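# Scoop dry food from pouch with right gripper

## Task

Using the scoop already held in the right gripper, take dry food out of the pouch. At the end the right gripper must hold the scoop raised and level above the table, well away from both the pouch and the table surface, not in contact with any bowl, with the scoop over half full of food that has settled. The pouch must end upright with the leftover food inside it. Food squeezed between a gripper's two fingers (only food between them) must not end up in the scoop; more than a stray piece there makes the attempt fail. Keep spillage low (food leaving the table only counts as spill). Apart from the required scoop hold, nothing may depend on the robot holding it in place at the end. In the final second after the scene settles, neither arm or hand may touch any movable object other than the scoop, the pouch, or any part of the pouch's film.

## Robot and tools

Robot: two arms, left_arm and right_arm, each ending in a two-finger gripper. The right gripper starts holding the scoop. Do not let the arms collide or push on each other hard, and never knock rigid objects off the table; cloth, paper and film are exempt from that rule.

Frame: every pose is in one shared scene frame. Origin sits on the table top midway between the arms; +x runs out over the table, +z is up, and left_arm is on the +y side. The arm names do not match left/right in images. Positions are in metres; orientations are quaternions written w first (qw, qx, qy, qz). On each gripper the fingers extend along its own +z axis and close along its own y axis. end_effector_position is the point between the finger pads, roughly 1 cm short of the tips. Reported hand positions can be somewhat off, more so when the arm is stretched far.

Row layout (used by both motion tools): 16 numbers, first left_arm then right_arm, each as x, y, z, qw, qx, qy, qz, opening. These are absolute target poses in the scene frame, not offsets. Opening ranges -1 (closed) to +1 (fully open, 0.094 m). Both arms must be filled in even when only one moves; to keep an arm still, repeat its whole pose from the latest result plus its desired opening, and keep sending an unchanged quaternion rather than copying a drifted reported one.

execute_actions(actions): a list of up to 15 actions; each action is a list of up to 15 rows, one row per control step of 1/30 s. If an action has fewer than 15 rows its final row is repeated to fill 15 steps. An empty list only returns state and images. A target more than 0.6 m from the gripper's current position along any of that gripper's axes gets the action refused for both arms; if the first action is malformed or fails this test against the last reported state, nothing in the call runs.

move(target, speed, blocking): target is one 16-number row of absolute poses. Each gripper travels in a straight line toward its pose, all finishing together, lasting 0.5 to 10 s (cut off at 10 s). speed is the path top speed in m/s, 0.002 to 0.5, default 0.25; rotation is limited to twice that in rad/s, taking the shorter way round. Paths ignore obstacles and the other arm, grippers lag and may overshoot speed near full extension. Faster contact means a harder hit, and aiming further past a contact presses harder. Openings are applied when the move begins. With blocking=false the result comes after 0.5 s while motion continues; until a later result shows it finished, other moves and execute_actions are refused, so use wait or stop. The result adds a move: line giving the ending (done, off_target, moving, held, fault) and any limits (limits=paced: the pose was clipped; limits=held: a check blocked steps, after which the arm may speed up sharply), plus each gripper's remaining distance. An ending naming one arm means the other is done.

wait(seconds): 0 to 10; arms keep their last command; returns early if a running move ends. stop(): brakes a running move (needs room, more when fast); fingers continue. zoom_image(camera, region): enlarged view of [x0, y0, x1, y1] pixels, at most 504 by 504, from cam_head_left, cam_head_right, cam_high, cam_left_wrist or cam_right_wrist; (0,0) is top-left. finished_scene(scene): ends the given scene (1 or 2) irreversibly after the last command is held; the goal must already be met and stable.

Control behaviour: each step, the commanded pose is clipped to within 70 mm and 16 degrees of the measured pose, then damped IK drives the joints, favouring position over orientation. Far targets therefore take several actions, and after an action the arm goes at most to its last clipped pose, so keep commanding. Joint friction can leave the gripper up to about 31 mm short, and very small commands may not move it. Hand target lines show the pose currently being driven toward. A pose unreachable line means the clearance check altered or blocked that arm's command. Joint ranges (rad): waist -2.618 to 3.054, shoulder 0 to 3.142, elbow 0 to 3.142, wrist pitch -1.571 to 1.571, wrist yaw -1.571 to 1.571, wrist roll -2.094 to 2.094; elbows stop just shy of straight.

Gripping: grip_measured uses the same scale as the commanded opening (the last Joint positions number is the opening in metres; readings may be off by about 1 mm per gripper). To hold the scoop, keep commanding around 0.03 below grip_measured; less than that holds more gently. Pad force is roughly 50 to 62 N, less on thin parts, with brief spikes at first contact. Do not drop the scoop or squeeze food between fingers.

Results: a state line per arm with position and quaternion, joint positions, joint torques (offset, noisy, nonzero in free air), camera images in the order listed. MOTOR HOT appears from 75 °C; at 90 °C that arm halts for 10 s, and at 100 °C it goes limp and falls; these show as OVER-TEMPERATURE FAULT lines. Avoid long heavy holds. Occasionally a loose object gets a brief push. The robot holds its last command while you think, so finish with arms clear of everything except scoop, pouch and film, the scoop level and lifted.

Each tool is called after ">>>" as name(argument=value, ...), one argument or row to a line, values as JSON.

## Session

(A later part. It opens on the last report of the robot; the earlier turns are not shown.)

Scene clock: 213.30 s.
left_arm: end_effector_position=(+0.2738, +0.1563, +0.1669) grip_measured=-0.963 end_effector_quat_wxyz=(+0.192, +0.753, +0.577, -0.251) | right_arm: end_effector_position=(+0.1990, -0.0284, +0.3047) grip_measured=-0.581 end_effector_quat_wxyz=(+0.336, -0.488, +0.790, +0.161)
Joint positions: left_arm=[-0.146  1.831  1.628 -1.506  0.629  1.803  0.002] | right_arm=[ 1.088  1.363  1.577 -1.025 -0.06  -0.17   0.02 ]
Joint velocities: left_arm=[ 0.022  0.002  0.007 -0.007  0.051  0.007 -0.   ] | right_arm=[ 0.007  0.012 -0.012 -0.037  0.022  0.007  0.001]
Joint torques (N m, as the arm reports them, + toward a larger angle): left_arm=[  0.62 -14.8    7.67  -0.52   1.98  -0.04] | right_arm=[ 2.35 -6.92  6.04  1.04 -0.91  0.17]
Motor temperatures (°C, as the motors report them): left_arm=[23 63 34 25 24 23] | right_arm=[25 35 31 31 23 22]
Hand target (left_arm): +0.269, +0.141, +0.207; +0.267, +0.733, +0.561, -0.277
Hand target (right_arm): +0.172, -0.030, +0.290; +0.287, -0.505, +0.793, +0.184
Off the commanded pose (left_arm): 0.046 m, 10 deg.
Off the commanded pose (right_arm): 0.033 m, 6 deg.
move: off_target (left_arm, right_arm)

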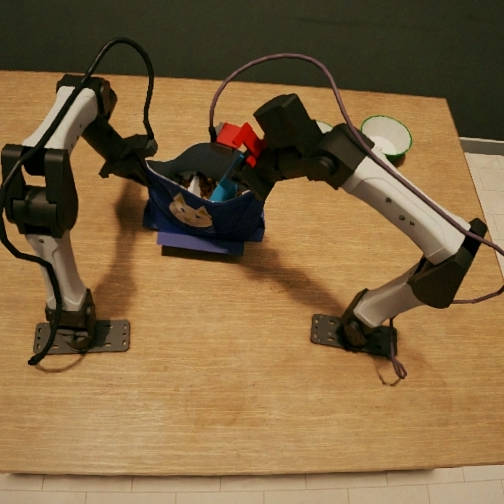

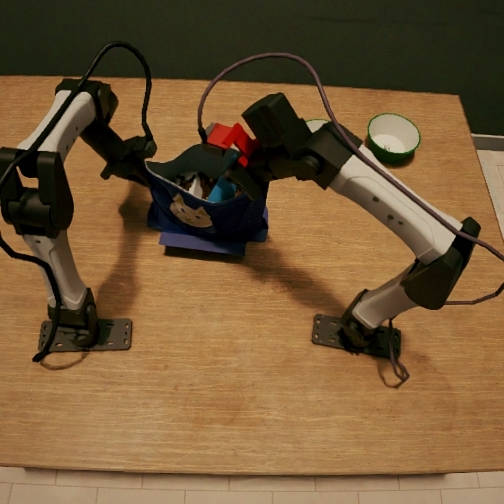

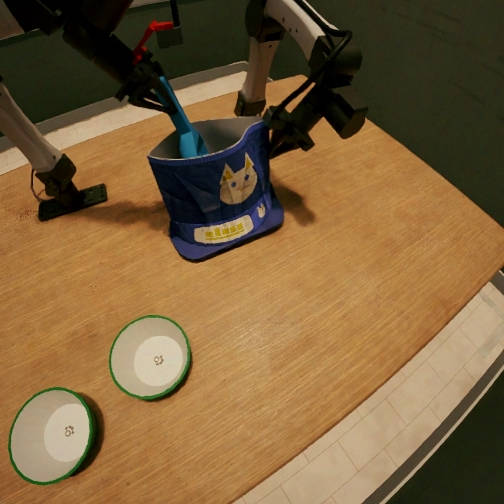

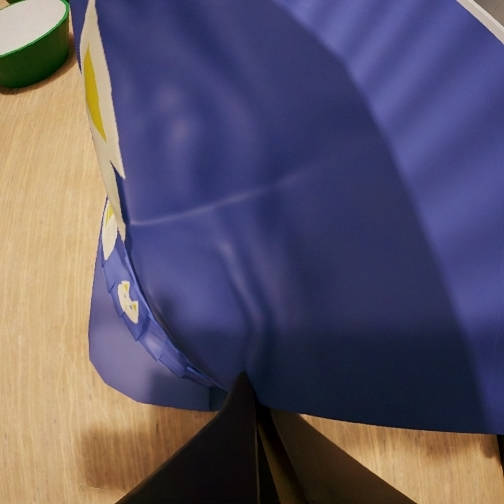

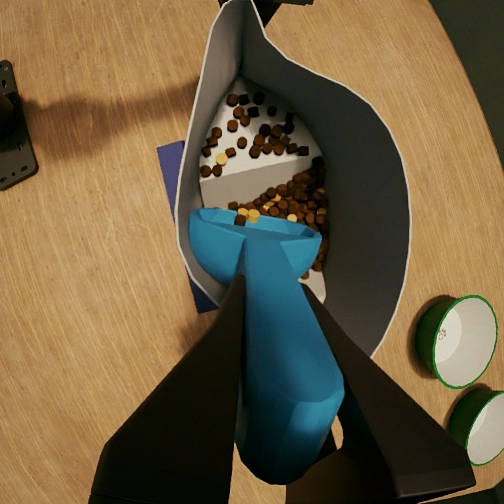

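>>> move(
  target=[0.29,0.155,0.16,0.2,0.75,0.58,-0.25,-1,0.255,-0.05,0.3,0.23,-0.613,0.73,0.193,-0.9],
  speed=0.06,
)

>>> move(
  target=[0.29,0.155,0.16,0.2,0.75,0.58,-0.25,-1,0.262,-0.025,0.22,0.23,-0.613,0.73,0.193,-0.9],
  speed=0.03,
)

Scene clock: 221.17 s.
left_arm: end_effector_position=(+0.2794, +0.1623, +0.1534) grip_measured=-0.965 end_effector_quat_wxyz=(+0.170, +0.750, +0.589, -0.247) | right_arm: end_effector_position=(+0.2530, -0.0495, +0.3046) grip_measured=-0.581 end_effector_quat_wxyz=(-0.244, +0.612, -0.728, -0.188)
Joint positions: left_arm=[-0.142  1.867  1.632 -1.493  0.592  1.785  0.002] | right_arm=[ 0.789  1.689  2.006 -1.398 -0.408 -0.682  0.02 ]
Joint velocities: left_arm=[ 0.002 -0.007 -0.002  0.037 -0.022 -0.022 -0.001] | right_arm=[-0.002 -0.002  0.002  0.022  0.007 -0.037  0.   ]
Joint torques (N m, as the arm reports them, + toward a larger angle): left_arm=[-0.26 -9.17  8.29  0.11  0.85  0.05] | right_arm=[-0.7  -6.53  8.71  1.03 -0.49 -0.02]
Motor temperatures (°C, as the motors report them): left_arm=[22 62 35 25 25 23] | right_arm=[25 34 32 31 23 22]
Hand target (left_arm): +0.290, +0.155, +0.160; +0.200, +0.750, +0.579, -0.249
Hand target (right_arm): +0.255, -0.050, +0.301; +0.233, -0.612, +0.731, +0.194
Off the commanded pose (left_arm): 0.014 m, 4 deg.
Off the commanded pose (right_arm): 0.005 m, 2 deg.
move: off_target (left_arm)

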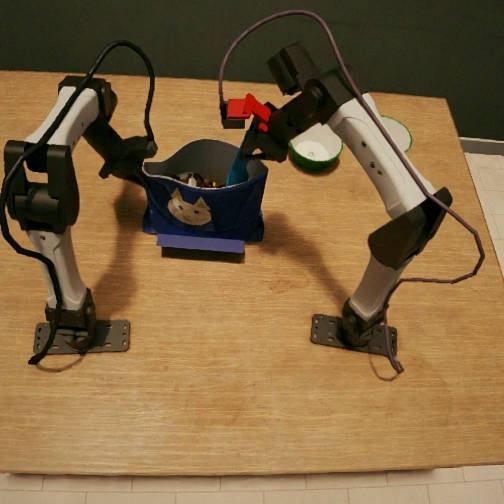

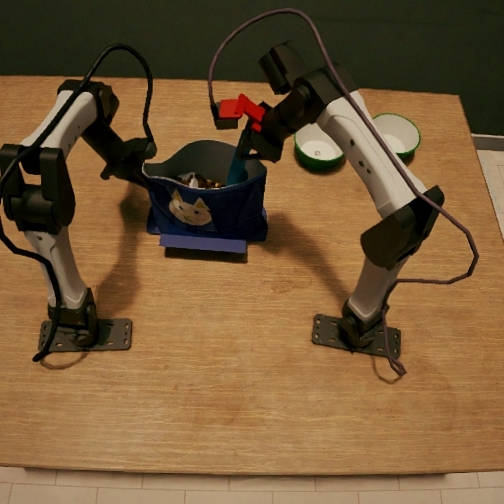

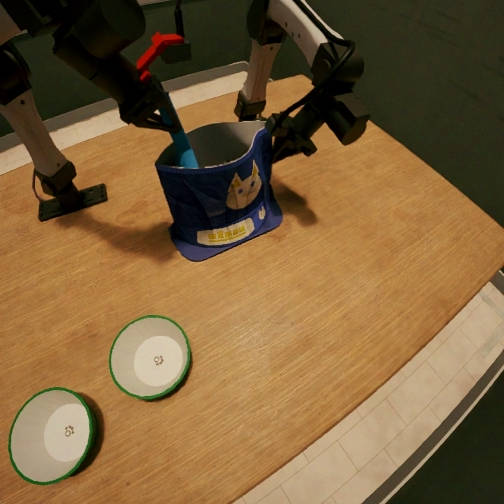

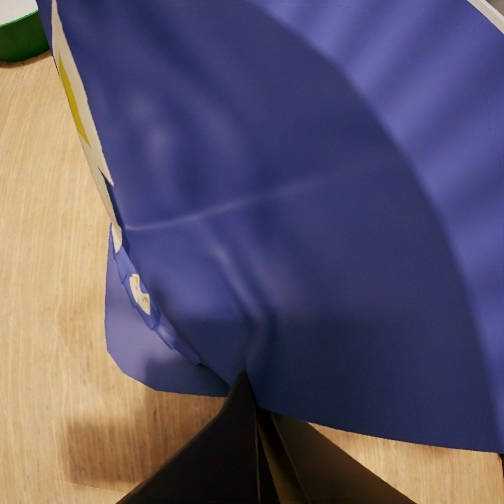

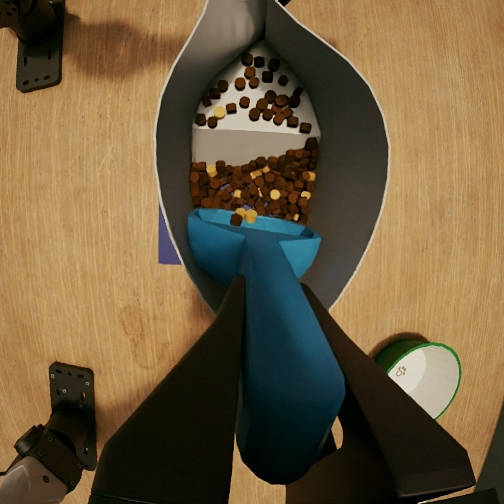

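Scene clock: 224.33 s.
left_arm: end_effector_position=(+0.2793, +0.1623, +0.1534) grip_measured=-0.965 end_effector_quat_wxyz=(+0.169, +0.748, +0.592, -0.248) | right_arm: end_effector_position=(+0.2671, -0.0230, +0.2523) grip_measured=-0.581 end_effector_quat_wxyz=(-0.269, +0.610, -0.717, -0.204)
Joint positions: left_arm=[-0.142  1.867  1.632 -1.494  0.592  1.778  0.002] | right_arm=[ 0.813  1.644  1.689 -1.06  -0.431 -0.649  0.02 ]
Joint velocities: left_arm=[ 0.007 -0.002  0.012  0.11  -0.051 -0.007  0.001] | right_arm=[-0.007  0.007  0.017  0.066 -0.022 -0.022 -0.   ]
Joint torques (N m, as the arm reports them, + toward a larger angle): left_arm=[-0.35 -9.21  8.18  0.11  0.9   0.09] | right_arm=[ 1.26 -6.3   3.88  1.25  0.07  0.02]
Motor temperatures (°C, as the motors report them): left_arm=[22 60 35 25 24 23] | right_arm=[25 34 31 31 23 22]
Hand target (left_arm): +0.289, +0.155, +0.160; +0.200, +0.750, +0.580, -0.249
Hand target (right_arm): +0.263, -0.025, +0.222; +0.230, -0.614, +0.730, +0.193
Off the commanded pose (left_arm): 0.015 m, 4 deg.
Off the commanded pose (right_arm): 0.033 m, 5 deg.
move: off_target (left_arm, right_arm)

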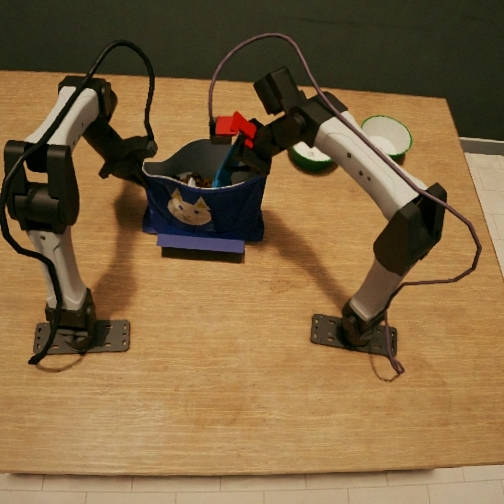

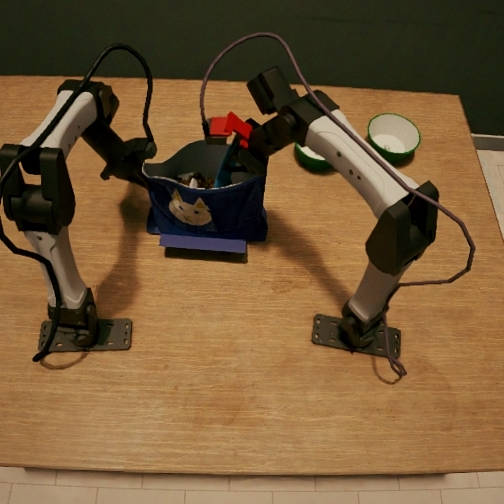

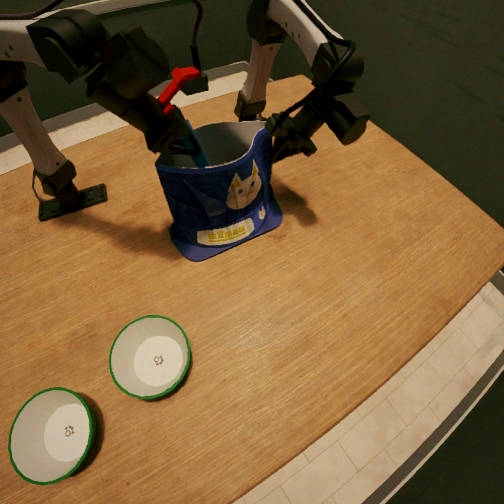

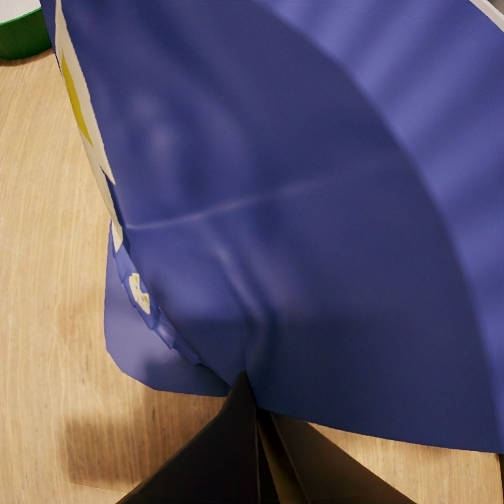

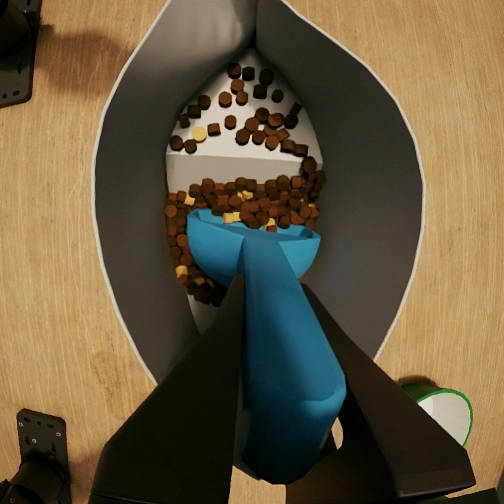

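>>> move(
  target=[0.27,0.04,0.29,0.15,0.75,0.62,-0.17,-1,0.245,-0.155,0.225,0.412,-0.542,0.646,0.345,-0.9],
  speed=0.04,
)

Scene clock: 234.33 s.
left_arm: end_effector_position=(+0.2861, +0.0768, +0.2483) grip_measured=-0.967 end_effector_quat_wxyz=(+0.153, +0.733, +0.657, -0.085) | right_arm: end_effector_position=(+0.2533, -0.1504, +0.2543) grip_measured=-0.581 end_effector_quat_wxyz=(-0.455, +0.551, -0.612, -0.338)
Joint positions: left_arm=[-0.521  1.852  2.084 -1.576  0.273  1.195  0.002] | right_arm=[ 0.23   1.275  1.08  -0.794 -1.13  -1.037  0.02 ]
Joint velocities: left_arm=[ 0.002  0.002  0.007  0.051 -0.022 -0.066  0.001] | right_arm=[ 0.002 -0.037 -0.002 -0.051 -0.022 -0.081 -0.   ]
Joint torques (N m, as the arm reports them, + toward a larger angle): left_arm=[ -2.43 -13.11  11.15   0.85   1.8   -0.15] | right_arm=[ 0.25 -4.23  4.6   0.58  0.04 -0.09]
Motor temperatures (°C, as the motors report them): left_arm=[23 58 36 25 25 23] | right_arm=[25 34 31 31 23 22]
Hand target (left_arm): +0.266, +0.046, +0.289; +0.223, +0.739, +0.620, -0.141
Hand target (right_arm): +0.245, -0.154, +0.227; +0.416, -0.543, +0.644, +0.342
Off the commanded pose (left_arm): 0.058 m, 11 deg.
Off the commanded pose (right_arm): 0.031 m, 6 deg.
joint sent to its limit (left arm) — the command would take joint 4 (wrist pitch) past its lower limit, so that joint was sent only as far as its limit.
move: off_target (left_arm, right_arm)

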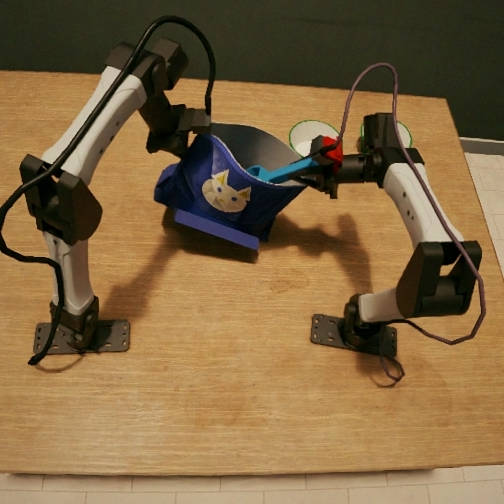

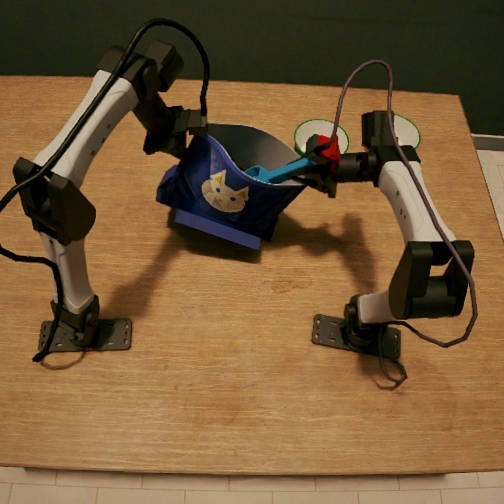

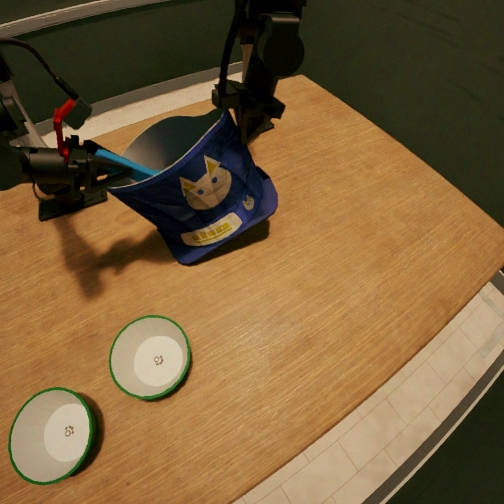

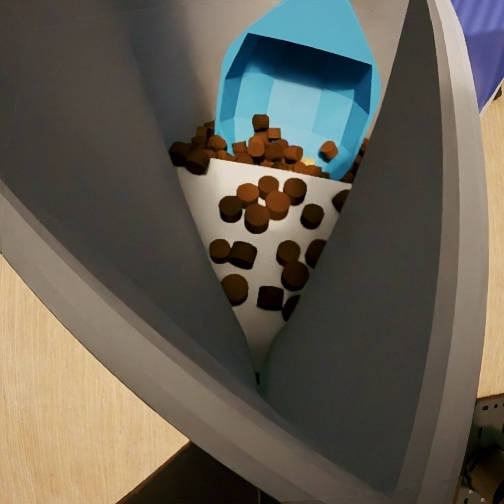

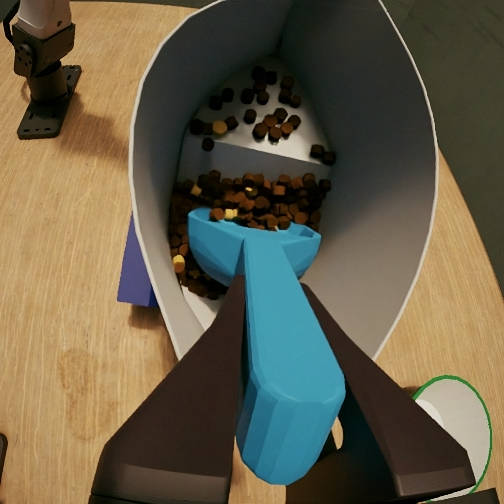

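>>> execute_actions(
  actions=[
    [[0.27,0.04,0.29,0.15,0.75,0.62,-0.17,-1,0.24,-0.17,0.29,0.435,-0.496,0.682,0.316,-0.9]],
    [[0.27,0.04,0.29,0.15,0.75,0.62,-0.17,-1,0.235,-0.16,0.31,0.342,-0.533,0.733,0.249,-0.9]],
    [[0.27,0.04,0.29,0.15,0.75,0.62,-0.17,-1,0.235,-0.155,0.29,0.342,-0.533,0.733,0.249,-0.9]],
    [[0.27,0.04,0.29,0.15,0.75,0.62,-0.17,-1,0.235,-0.155,0.27,0.342,-0.533,0.733,0.249,-0.9]],
  ],
)

>>> execute_actions(
  actions=[
    [[0.27,0.04,0.29,0.15,0.75,0.62,-0.17,-1,0.24,-0.14,0.25,0.342,-0.533,0.733,0.249,-0.9]],
    [[0.27,0.04,0.29,0.15,0.75,0.62,-0.17,-1,0.245,-0.12,0.24,0.342,-0.533,0.733,0.249,-0.9]],
    [[0.27,0.04,0.29,0.15,0.75,0.62,-0.17,-1,0.25,-0.1,0.23,0.342,-0.533,0.733,0.249,-0.9]],
    [[0.27,0.04,0.29,0.15,0.75,0.62,-0.17,-1,0.25,-0.09,0.22,0.37,-0.52,0.72,0.27,-0.9]],
  ],
)

Scene clock: 244.30 s.
left_arm: end_effector_position=(+0.2854, +0.0712, +0.2526) grip_measured=-0.967 end_effector_quat_wxyz=(+0.160, +0.734, +0.655, -0.087) | right_arm: end_effector_position=(+0.2388, -0.1542, +0.2806) grip_measured=-0.581 end_effector_quat_wxyz=(+0.355, -0.533, +0.725, +0.253)
Joint positions: left_arm=[-0.533  1.855  2.101 -1.575  0.278  1.186  0.002] | right_arm=[ 0.355  1.258  1.365 -1.136 -0.762 -0.867  0.02 ]
Joint velocities: left_arm=[-0.017  0.002  0.002  0.022 -0.066 -0.022 -0.   ] | right_arm=[-0.007  0.012 -0.007 -0.066  0.022  0.007  0.001]
Joint torques (N m, as the arm reports them, + toward a larger angle): left_arm=[ -1.91 -12.64  10.64   0.88   1.75  -0.07] | right_arm=[ 0.93 -5.05  5.63  1.17 -0.22  0.05]
Motor temperatures (°C, as the motors report them): left_arm=[23 58 39 25 26 23] | right_arm=[25 33 31 30 23 22]
Hand target (left_arm): +0.268, +0.044, +0.290; +0.224, +0.738, +0.621, -0.140
Hand target (right_arm): +0.235, -0.155, +0.270; +0.342, -0.533, +0.733, +0.249
Off the commanded pose (left_arm): 0.051 m, 11 deg.
Off the commanded pose (right_arm): 0.011 m, 2 deg.
joint sent to its limit (left arm) — the command would take joint 4 (wrist pitch) past its lower limit, so that joint was sent only as far as its limit.

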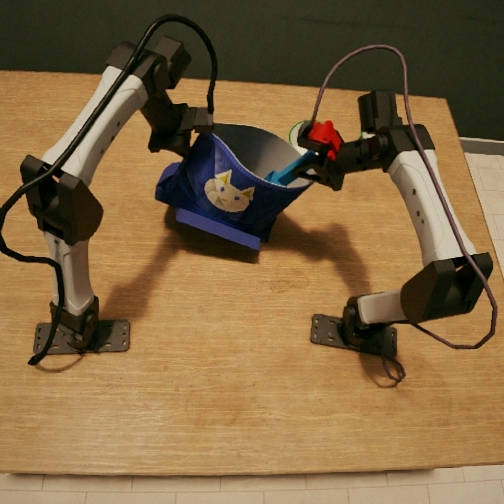

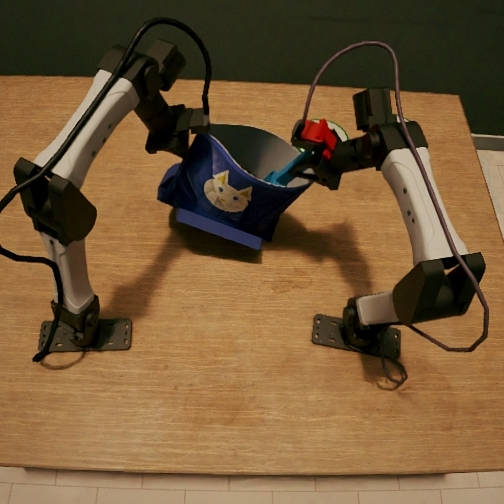

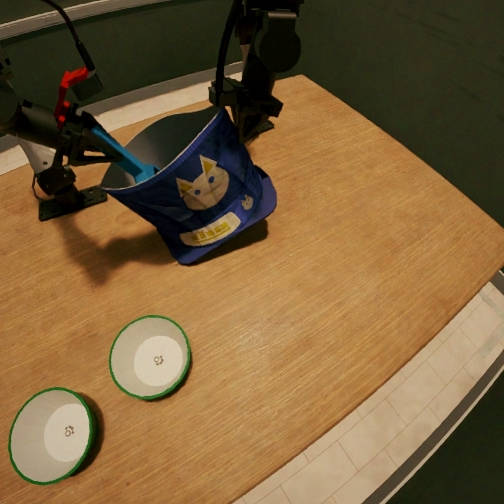

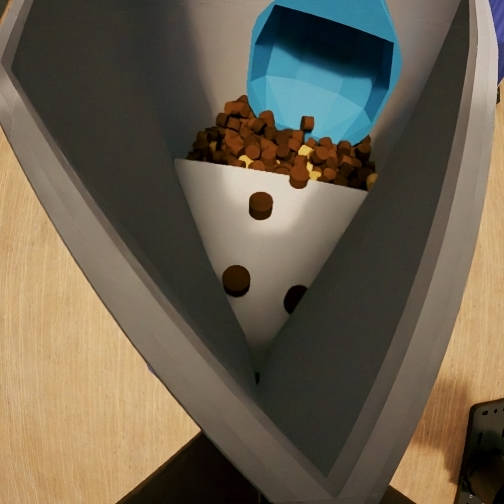

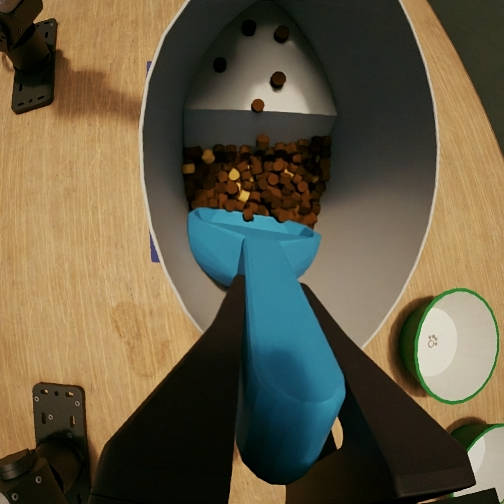

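Scene clock: 246.30 s.
left_arm: end_effector_position=(+0.3019, +0.0922, +0.2380) grip_measured=-0.967 end_effector_quat_wxyz=(+0.129, +0.732, +0.668, -0.038) | right_arm: end_effector_position=(+0.2535, -0.1020, +0.2689) grip_measured=-0.581 end_effector_quat_wxyz=(+0.426, -0.513, +0.698, +0.259)
Joint positions: left_arm=[-0.513  1.884  2.101 -1.575  0.167  1.199  0.002] | right_arm=[ 0.543  1.186  1.125 -0.64  -0.678 -0.576  0.02 ]
Joint velocities: left_arm=[ 0.007 -0.017  0.007 -0.051  0.051  0.037 -0.001] | right_arm=[ 0.007 -0.017  0.002 -0.037 -0.022 -0.022  0.001]
Joint torques (N m, as the arm reports them, + toward a larger angle): left_arm=[ -3.37 -16.58   9.87   0.86   2.54  -0.12] | right_arm=[ 3.53  0.38  2.7   1.66 -0.07  0.01]
Motor temperatures (°C, as the motors report them): left_arm=[23 58 40 25 27 23] | right_arm=[25 33 31 30 23 22]
Hand target (left_arm): +0.267, +0.049, +0.290; +0.223, +0.743, +0.618, -0.127
Hand target (right_arm): +0.247, -0.093, +0.222; +0.369, -0.522, +0.720, +0.269
Off the commanded pose (left_arm): 0.080 m, 16 deg; orientation clipped at the last step of the last action.
Off the commanded pose (right_arm): 0.050 m, 7 deg.
joint sent to its limit (left arm) — the command would take joint 4 (wrist pitch) past its lower limit, so that joint was sent only as far as its limit.

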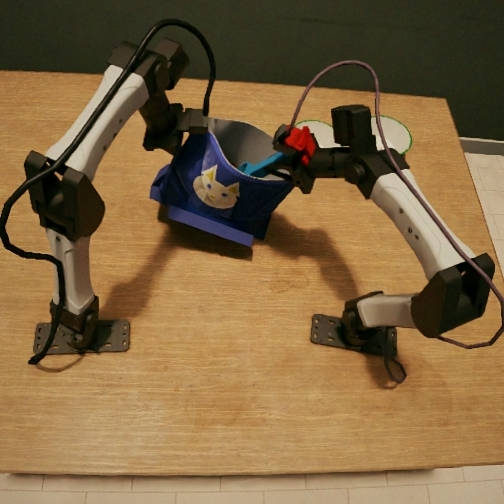

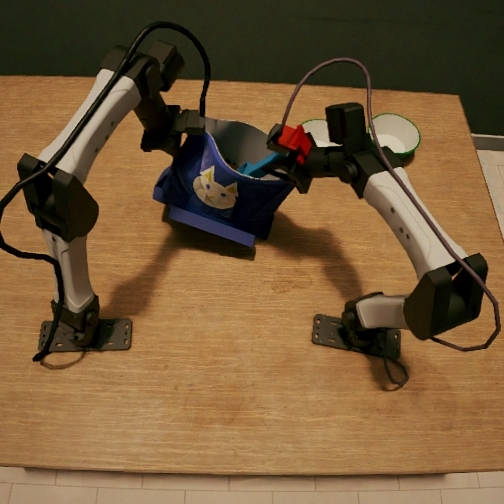

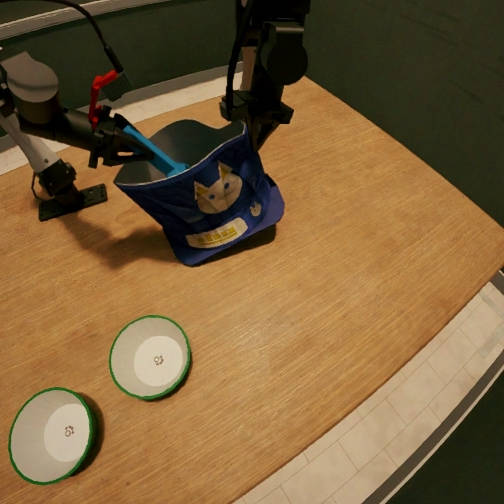

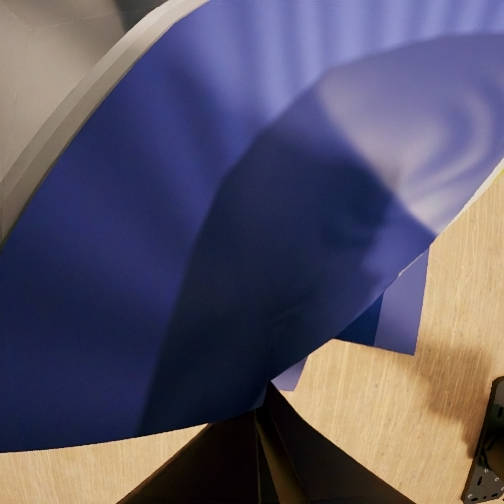

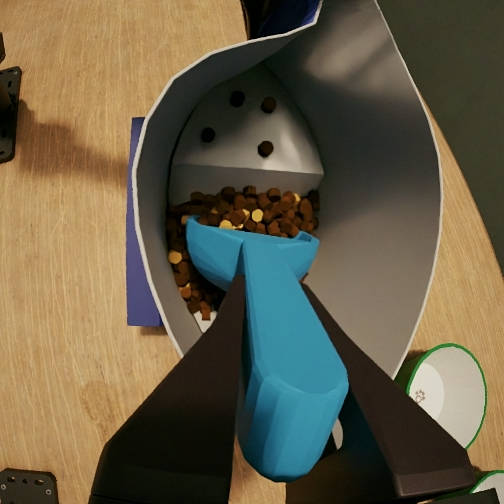

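>>> execute_actions(
  actions=[
    [[0.27,0.03,0.3,0.15,0.75,0.62,-0.1,-1,0.245,-0.13,0.25,0.435,-0.496,0.682,0.316,-0.9]],
    [[0.265,0.01,0.31,0.15,0.75,0.62,-0.1,-1,0.238,-0.15,0.235,0.48,-0.47,0.65,0.35,-0.9]],
    [[0.26,-0.01,0.31,0.15,0.75,0.62,-0.1,-1,0.23,-0.17,0.22,0.52,-0.45,0.62,0.378,-0.9]],
    [[0.255,-0.03,0.31,0.15,0.75,0.62,-0.1,-1,0.22,-0.185,0.205,0.555,-0.42,0.6,0.39,-0.9]],
    [[0.255,-0.05,0.31,0.15,0.75,0.62,-0.1,-1,0.21,-0.2,0.19,0.586,-0.395,0.586,0.395,-0.9]],
    [[0.255,-0.05,0.31,0.15,0.75,0.62,-0.1,-1,0.21,-0.2,0.19,0.586,-0.395,0.586,0.395,-0.9]],
  ],
)

Scene clock: 258.90 s.
left_arm: end_effector_position=(+0.2939, +0.0003, +0.3000) grip_measured=-0.969 end_effector_quat_wxyz=(+0.227, +0.711, +0.664, +0.043) | right_arm: end_effector_position=(+0.2192, -0.2092, +0.2258) grip_measured=-0.581 end_effector_quat_wxyz=(+0.641, -0.427, +0.550, +0.323)
Joint positions: left_arm=[-0.805  1.982  2.451 -1.575 -0.047  0.915  0.001] | right_arm=[-0.093  0.981  0.222  0.931 -1.392 -0.023  0.02 ]
Joint velocities: left_arm=[-0.012  0.012 -0.022 -0.037  0.007 -0.022  0.   ] | right_arm=[-0.007  0.095 -0.056  0.271 -0.081  0.125 -0.   ]
Joint torques (N m, as the arm reports them, + toward a larger angle): left_arm=[ -4.93 -10.19   8.9    1.48   1.86  -0.19] | right_arm=[ 1.84  1.79  2.81  0.41 -0.4   0.11]
Motor temperatures (°C, as the motors report them): left_arm=[24 62 41 25 30 23] | right_arm=[25 32 30 31 23 22]
Hand target (left_arm): +0.254, -0.044, +0.312; +0.250, +0.739, +0.623, -0.055
Hand target (right_arm): +0.208, -0.201, +0.193; +0.587, -0.395, +0.586, +0.395
Off the commanded pose (left_arm): 0.064 m, 20 deg; orientation clipped at the last step of the last action.
Off the commanded pose (right_arm): 0.038 m, 12 deg.
joint sent to its limit (left arm) — the command would take joint 4 (wrist pitch) past its lower limit, so that joint was sent only as far as its limit.

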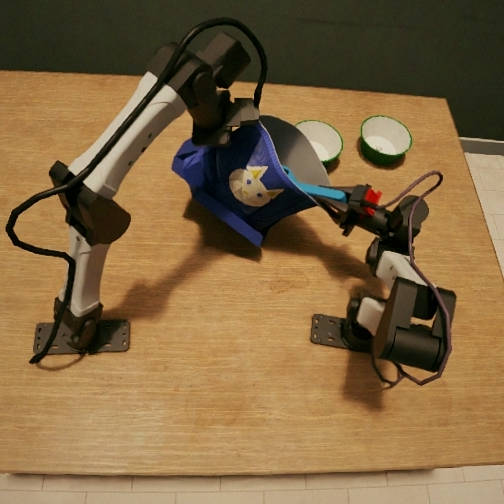

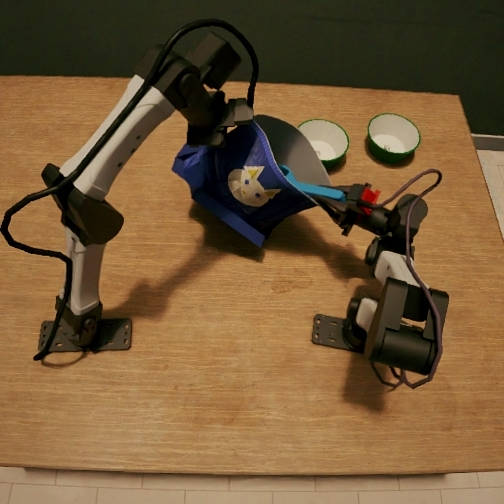

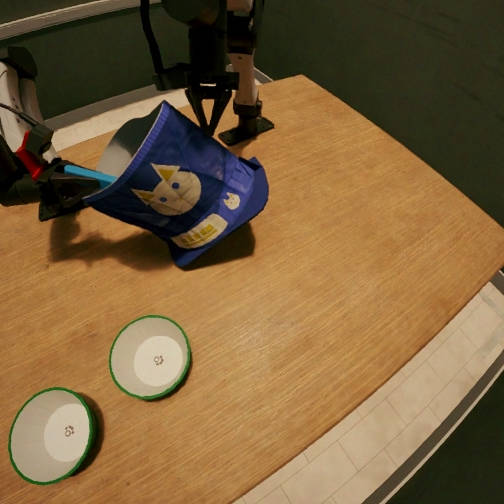

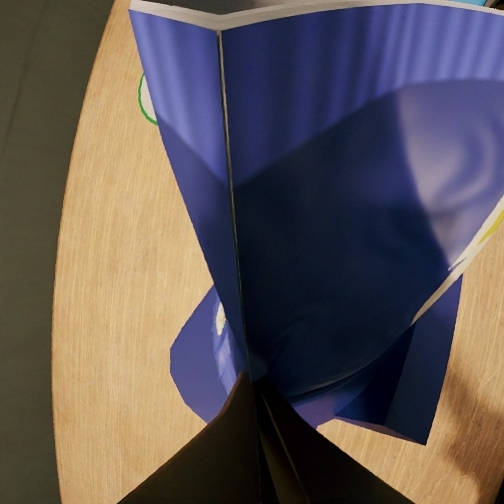

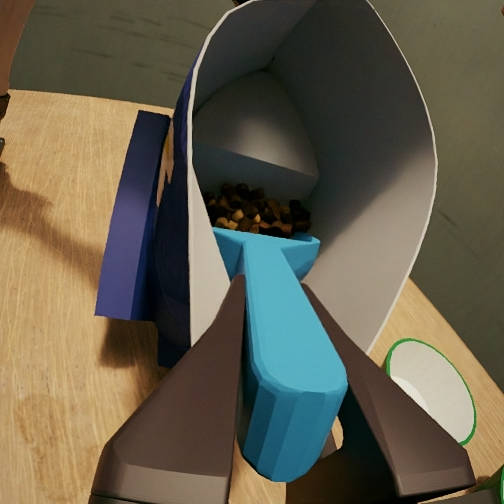

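>>> execute_actions(
  actions=[
    [[0.28,-0.02,0.31,0.23,0.72,0.65,0,-1,0.21,-0.22,0.235,0.64,-0.34,0.58,0.36,-0.9]],
    [[0.28,-0.02,0.31,0.23,0.72,0.65,0,-1,0.205,-0.23,0.24,0.68,-0.305,0.55,0.377,-0.9]],
    [[0.28,-0.01,0.31,0.23,0.72,0.65,0,-1,0.2,-0.24,0.25,0.71,-0.28,0.51,0.394,-0.9]],
    [[0.28,0,0.31,0.23,0.72,0.65,0,-1,0.2,-0.245,0.26,0.738,-0.26,0.47,0.409,-0.9]],
    [[0.28,0.01,0.31,0.23,0.72,0.65,0,-1,0.2,-0.245,0.28,0.738,-0.26,0.47,0.409,-0.9]],
  ],
)

Scene clock: 267.93 s.
left_arm: end_effector_position=(+0.2825, +0.0051, +0.3125) grip_measured=-0.982 end_effector_quat_wxyz=(+0.244, +0.720, +0.650, +0.005) | right_arm: end_effector_position=(+0.2006, -0.2416, +0.2769) grip_measured=-0.581 end_effector_quat_wxyz=(+0.721, -0.227, +0.552, +0.352)
Joint positions: left_arm=[-0.773  1.925  2.415 -1.57   0.053  0.955  0.001] | right_arm=[-0.222  0.859  0.049  1.559 -1.136  0.763  0.02 ]
Joint velocities: left_arm=[-0.002 -0.012 -0.022 -0.037  0.11   0.022 -0.001] | right_arm=[ 0.007  0.002 -0.002  0.007  0.022 -0.037 -0.001]
Joint torques (N m, as the arm reports them, + toward a larger angle): left_arm=[  0.18 -11.     4.21   1.44   0.13  -0.04] | right_arm=[-0.12 -1.84  6.73  0.96  0.69  0.05]
Motor temperatures (°C, as the motors report them): left_arm=[23 59 40 26 27 23] | right_arm=[25 31 30 30 23 22]
Hand target (left_arm): +0.280, +0.010, +0.310; +0.236, +0.721, +0.651, +0.001
Hand target (right_arm): +0.200, -0.244, +0.280; +0.730, -0.217, +0.547, +0.347
Off the commanded pose (left_arm): 0.006 m, 2 deg.
Off the commanded pose (right_arm): 0.005 m, 12 deg.
joint sent to its limit (left arm) — the command would take joint 4 (wrist pitch) past its lower limit, so that joint was sent only as far as its limit.
joint sent to its limit (right arm) — the command would take joint 4 (wrist pitch) past its upper limit, so that joint was sent only as far as its limit.

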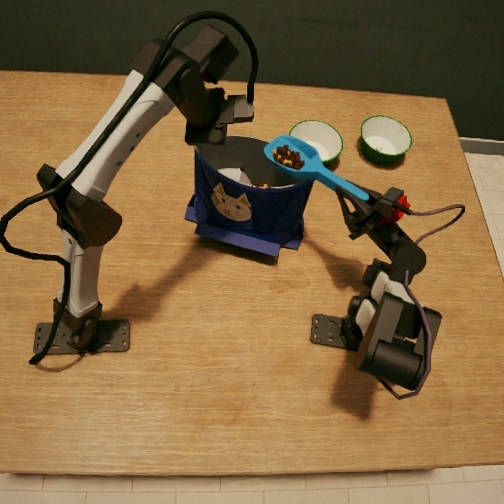

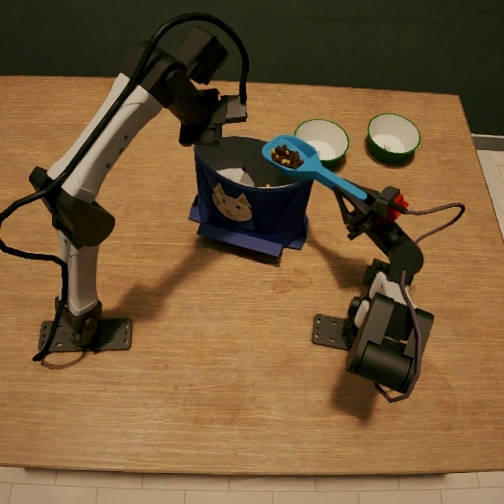

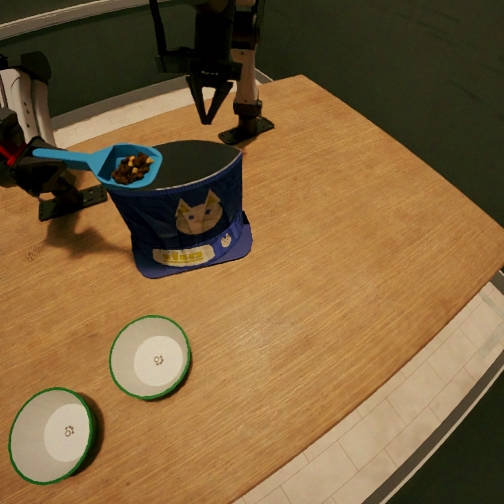

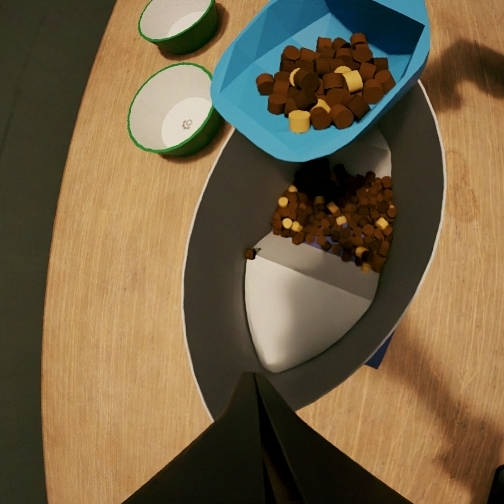

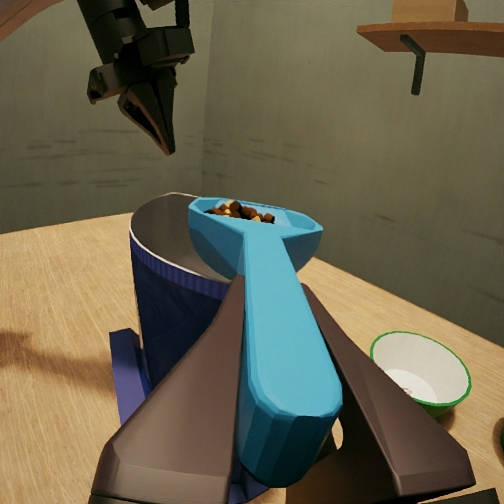

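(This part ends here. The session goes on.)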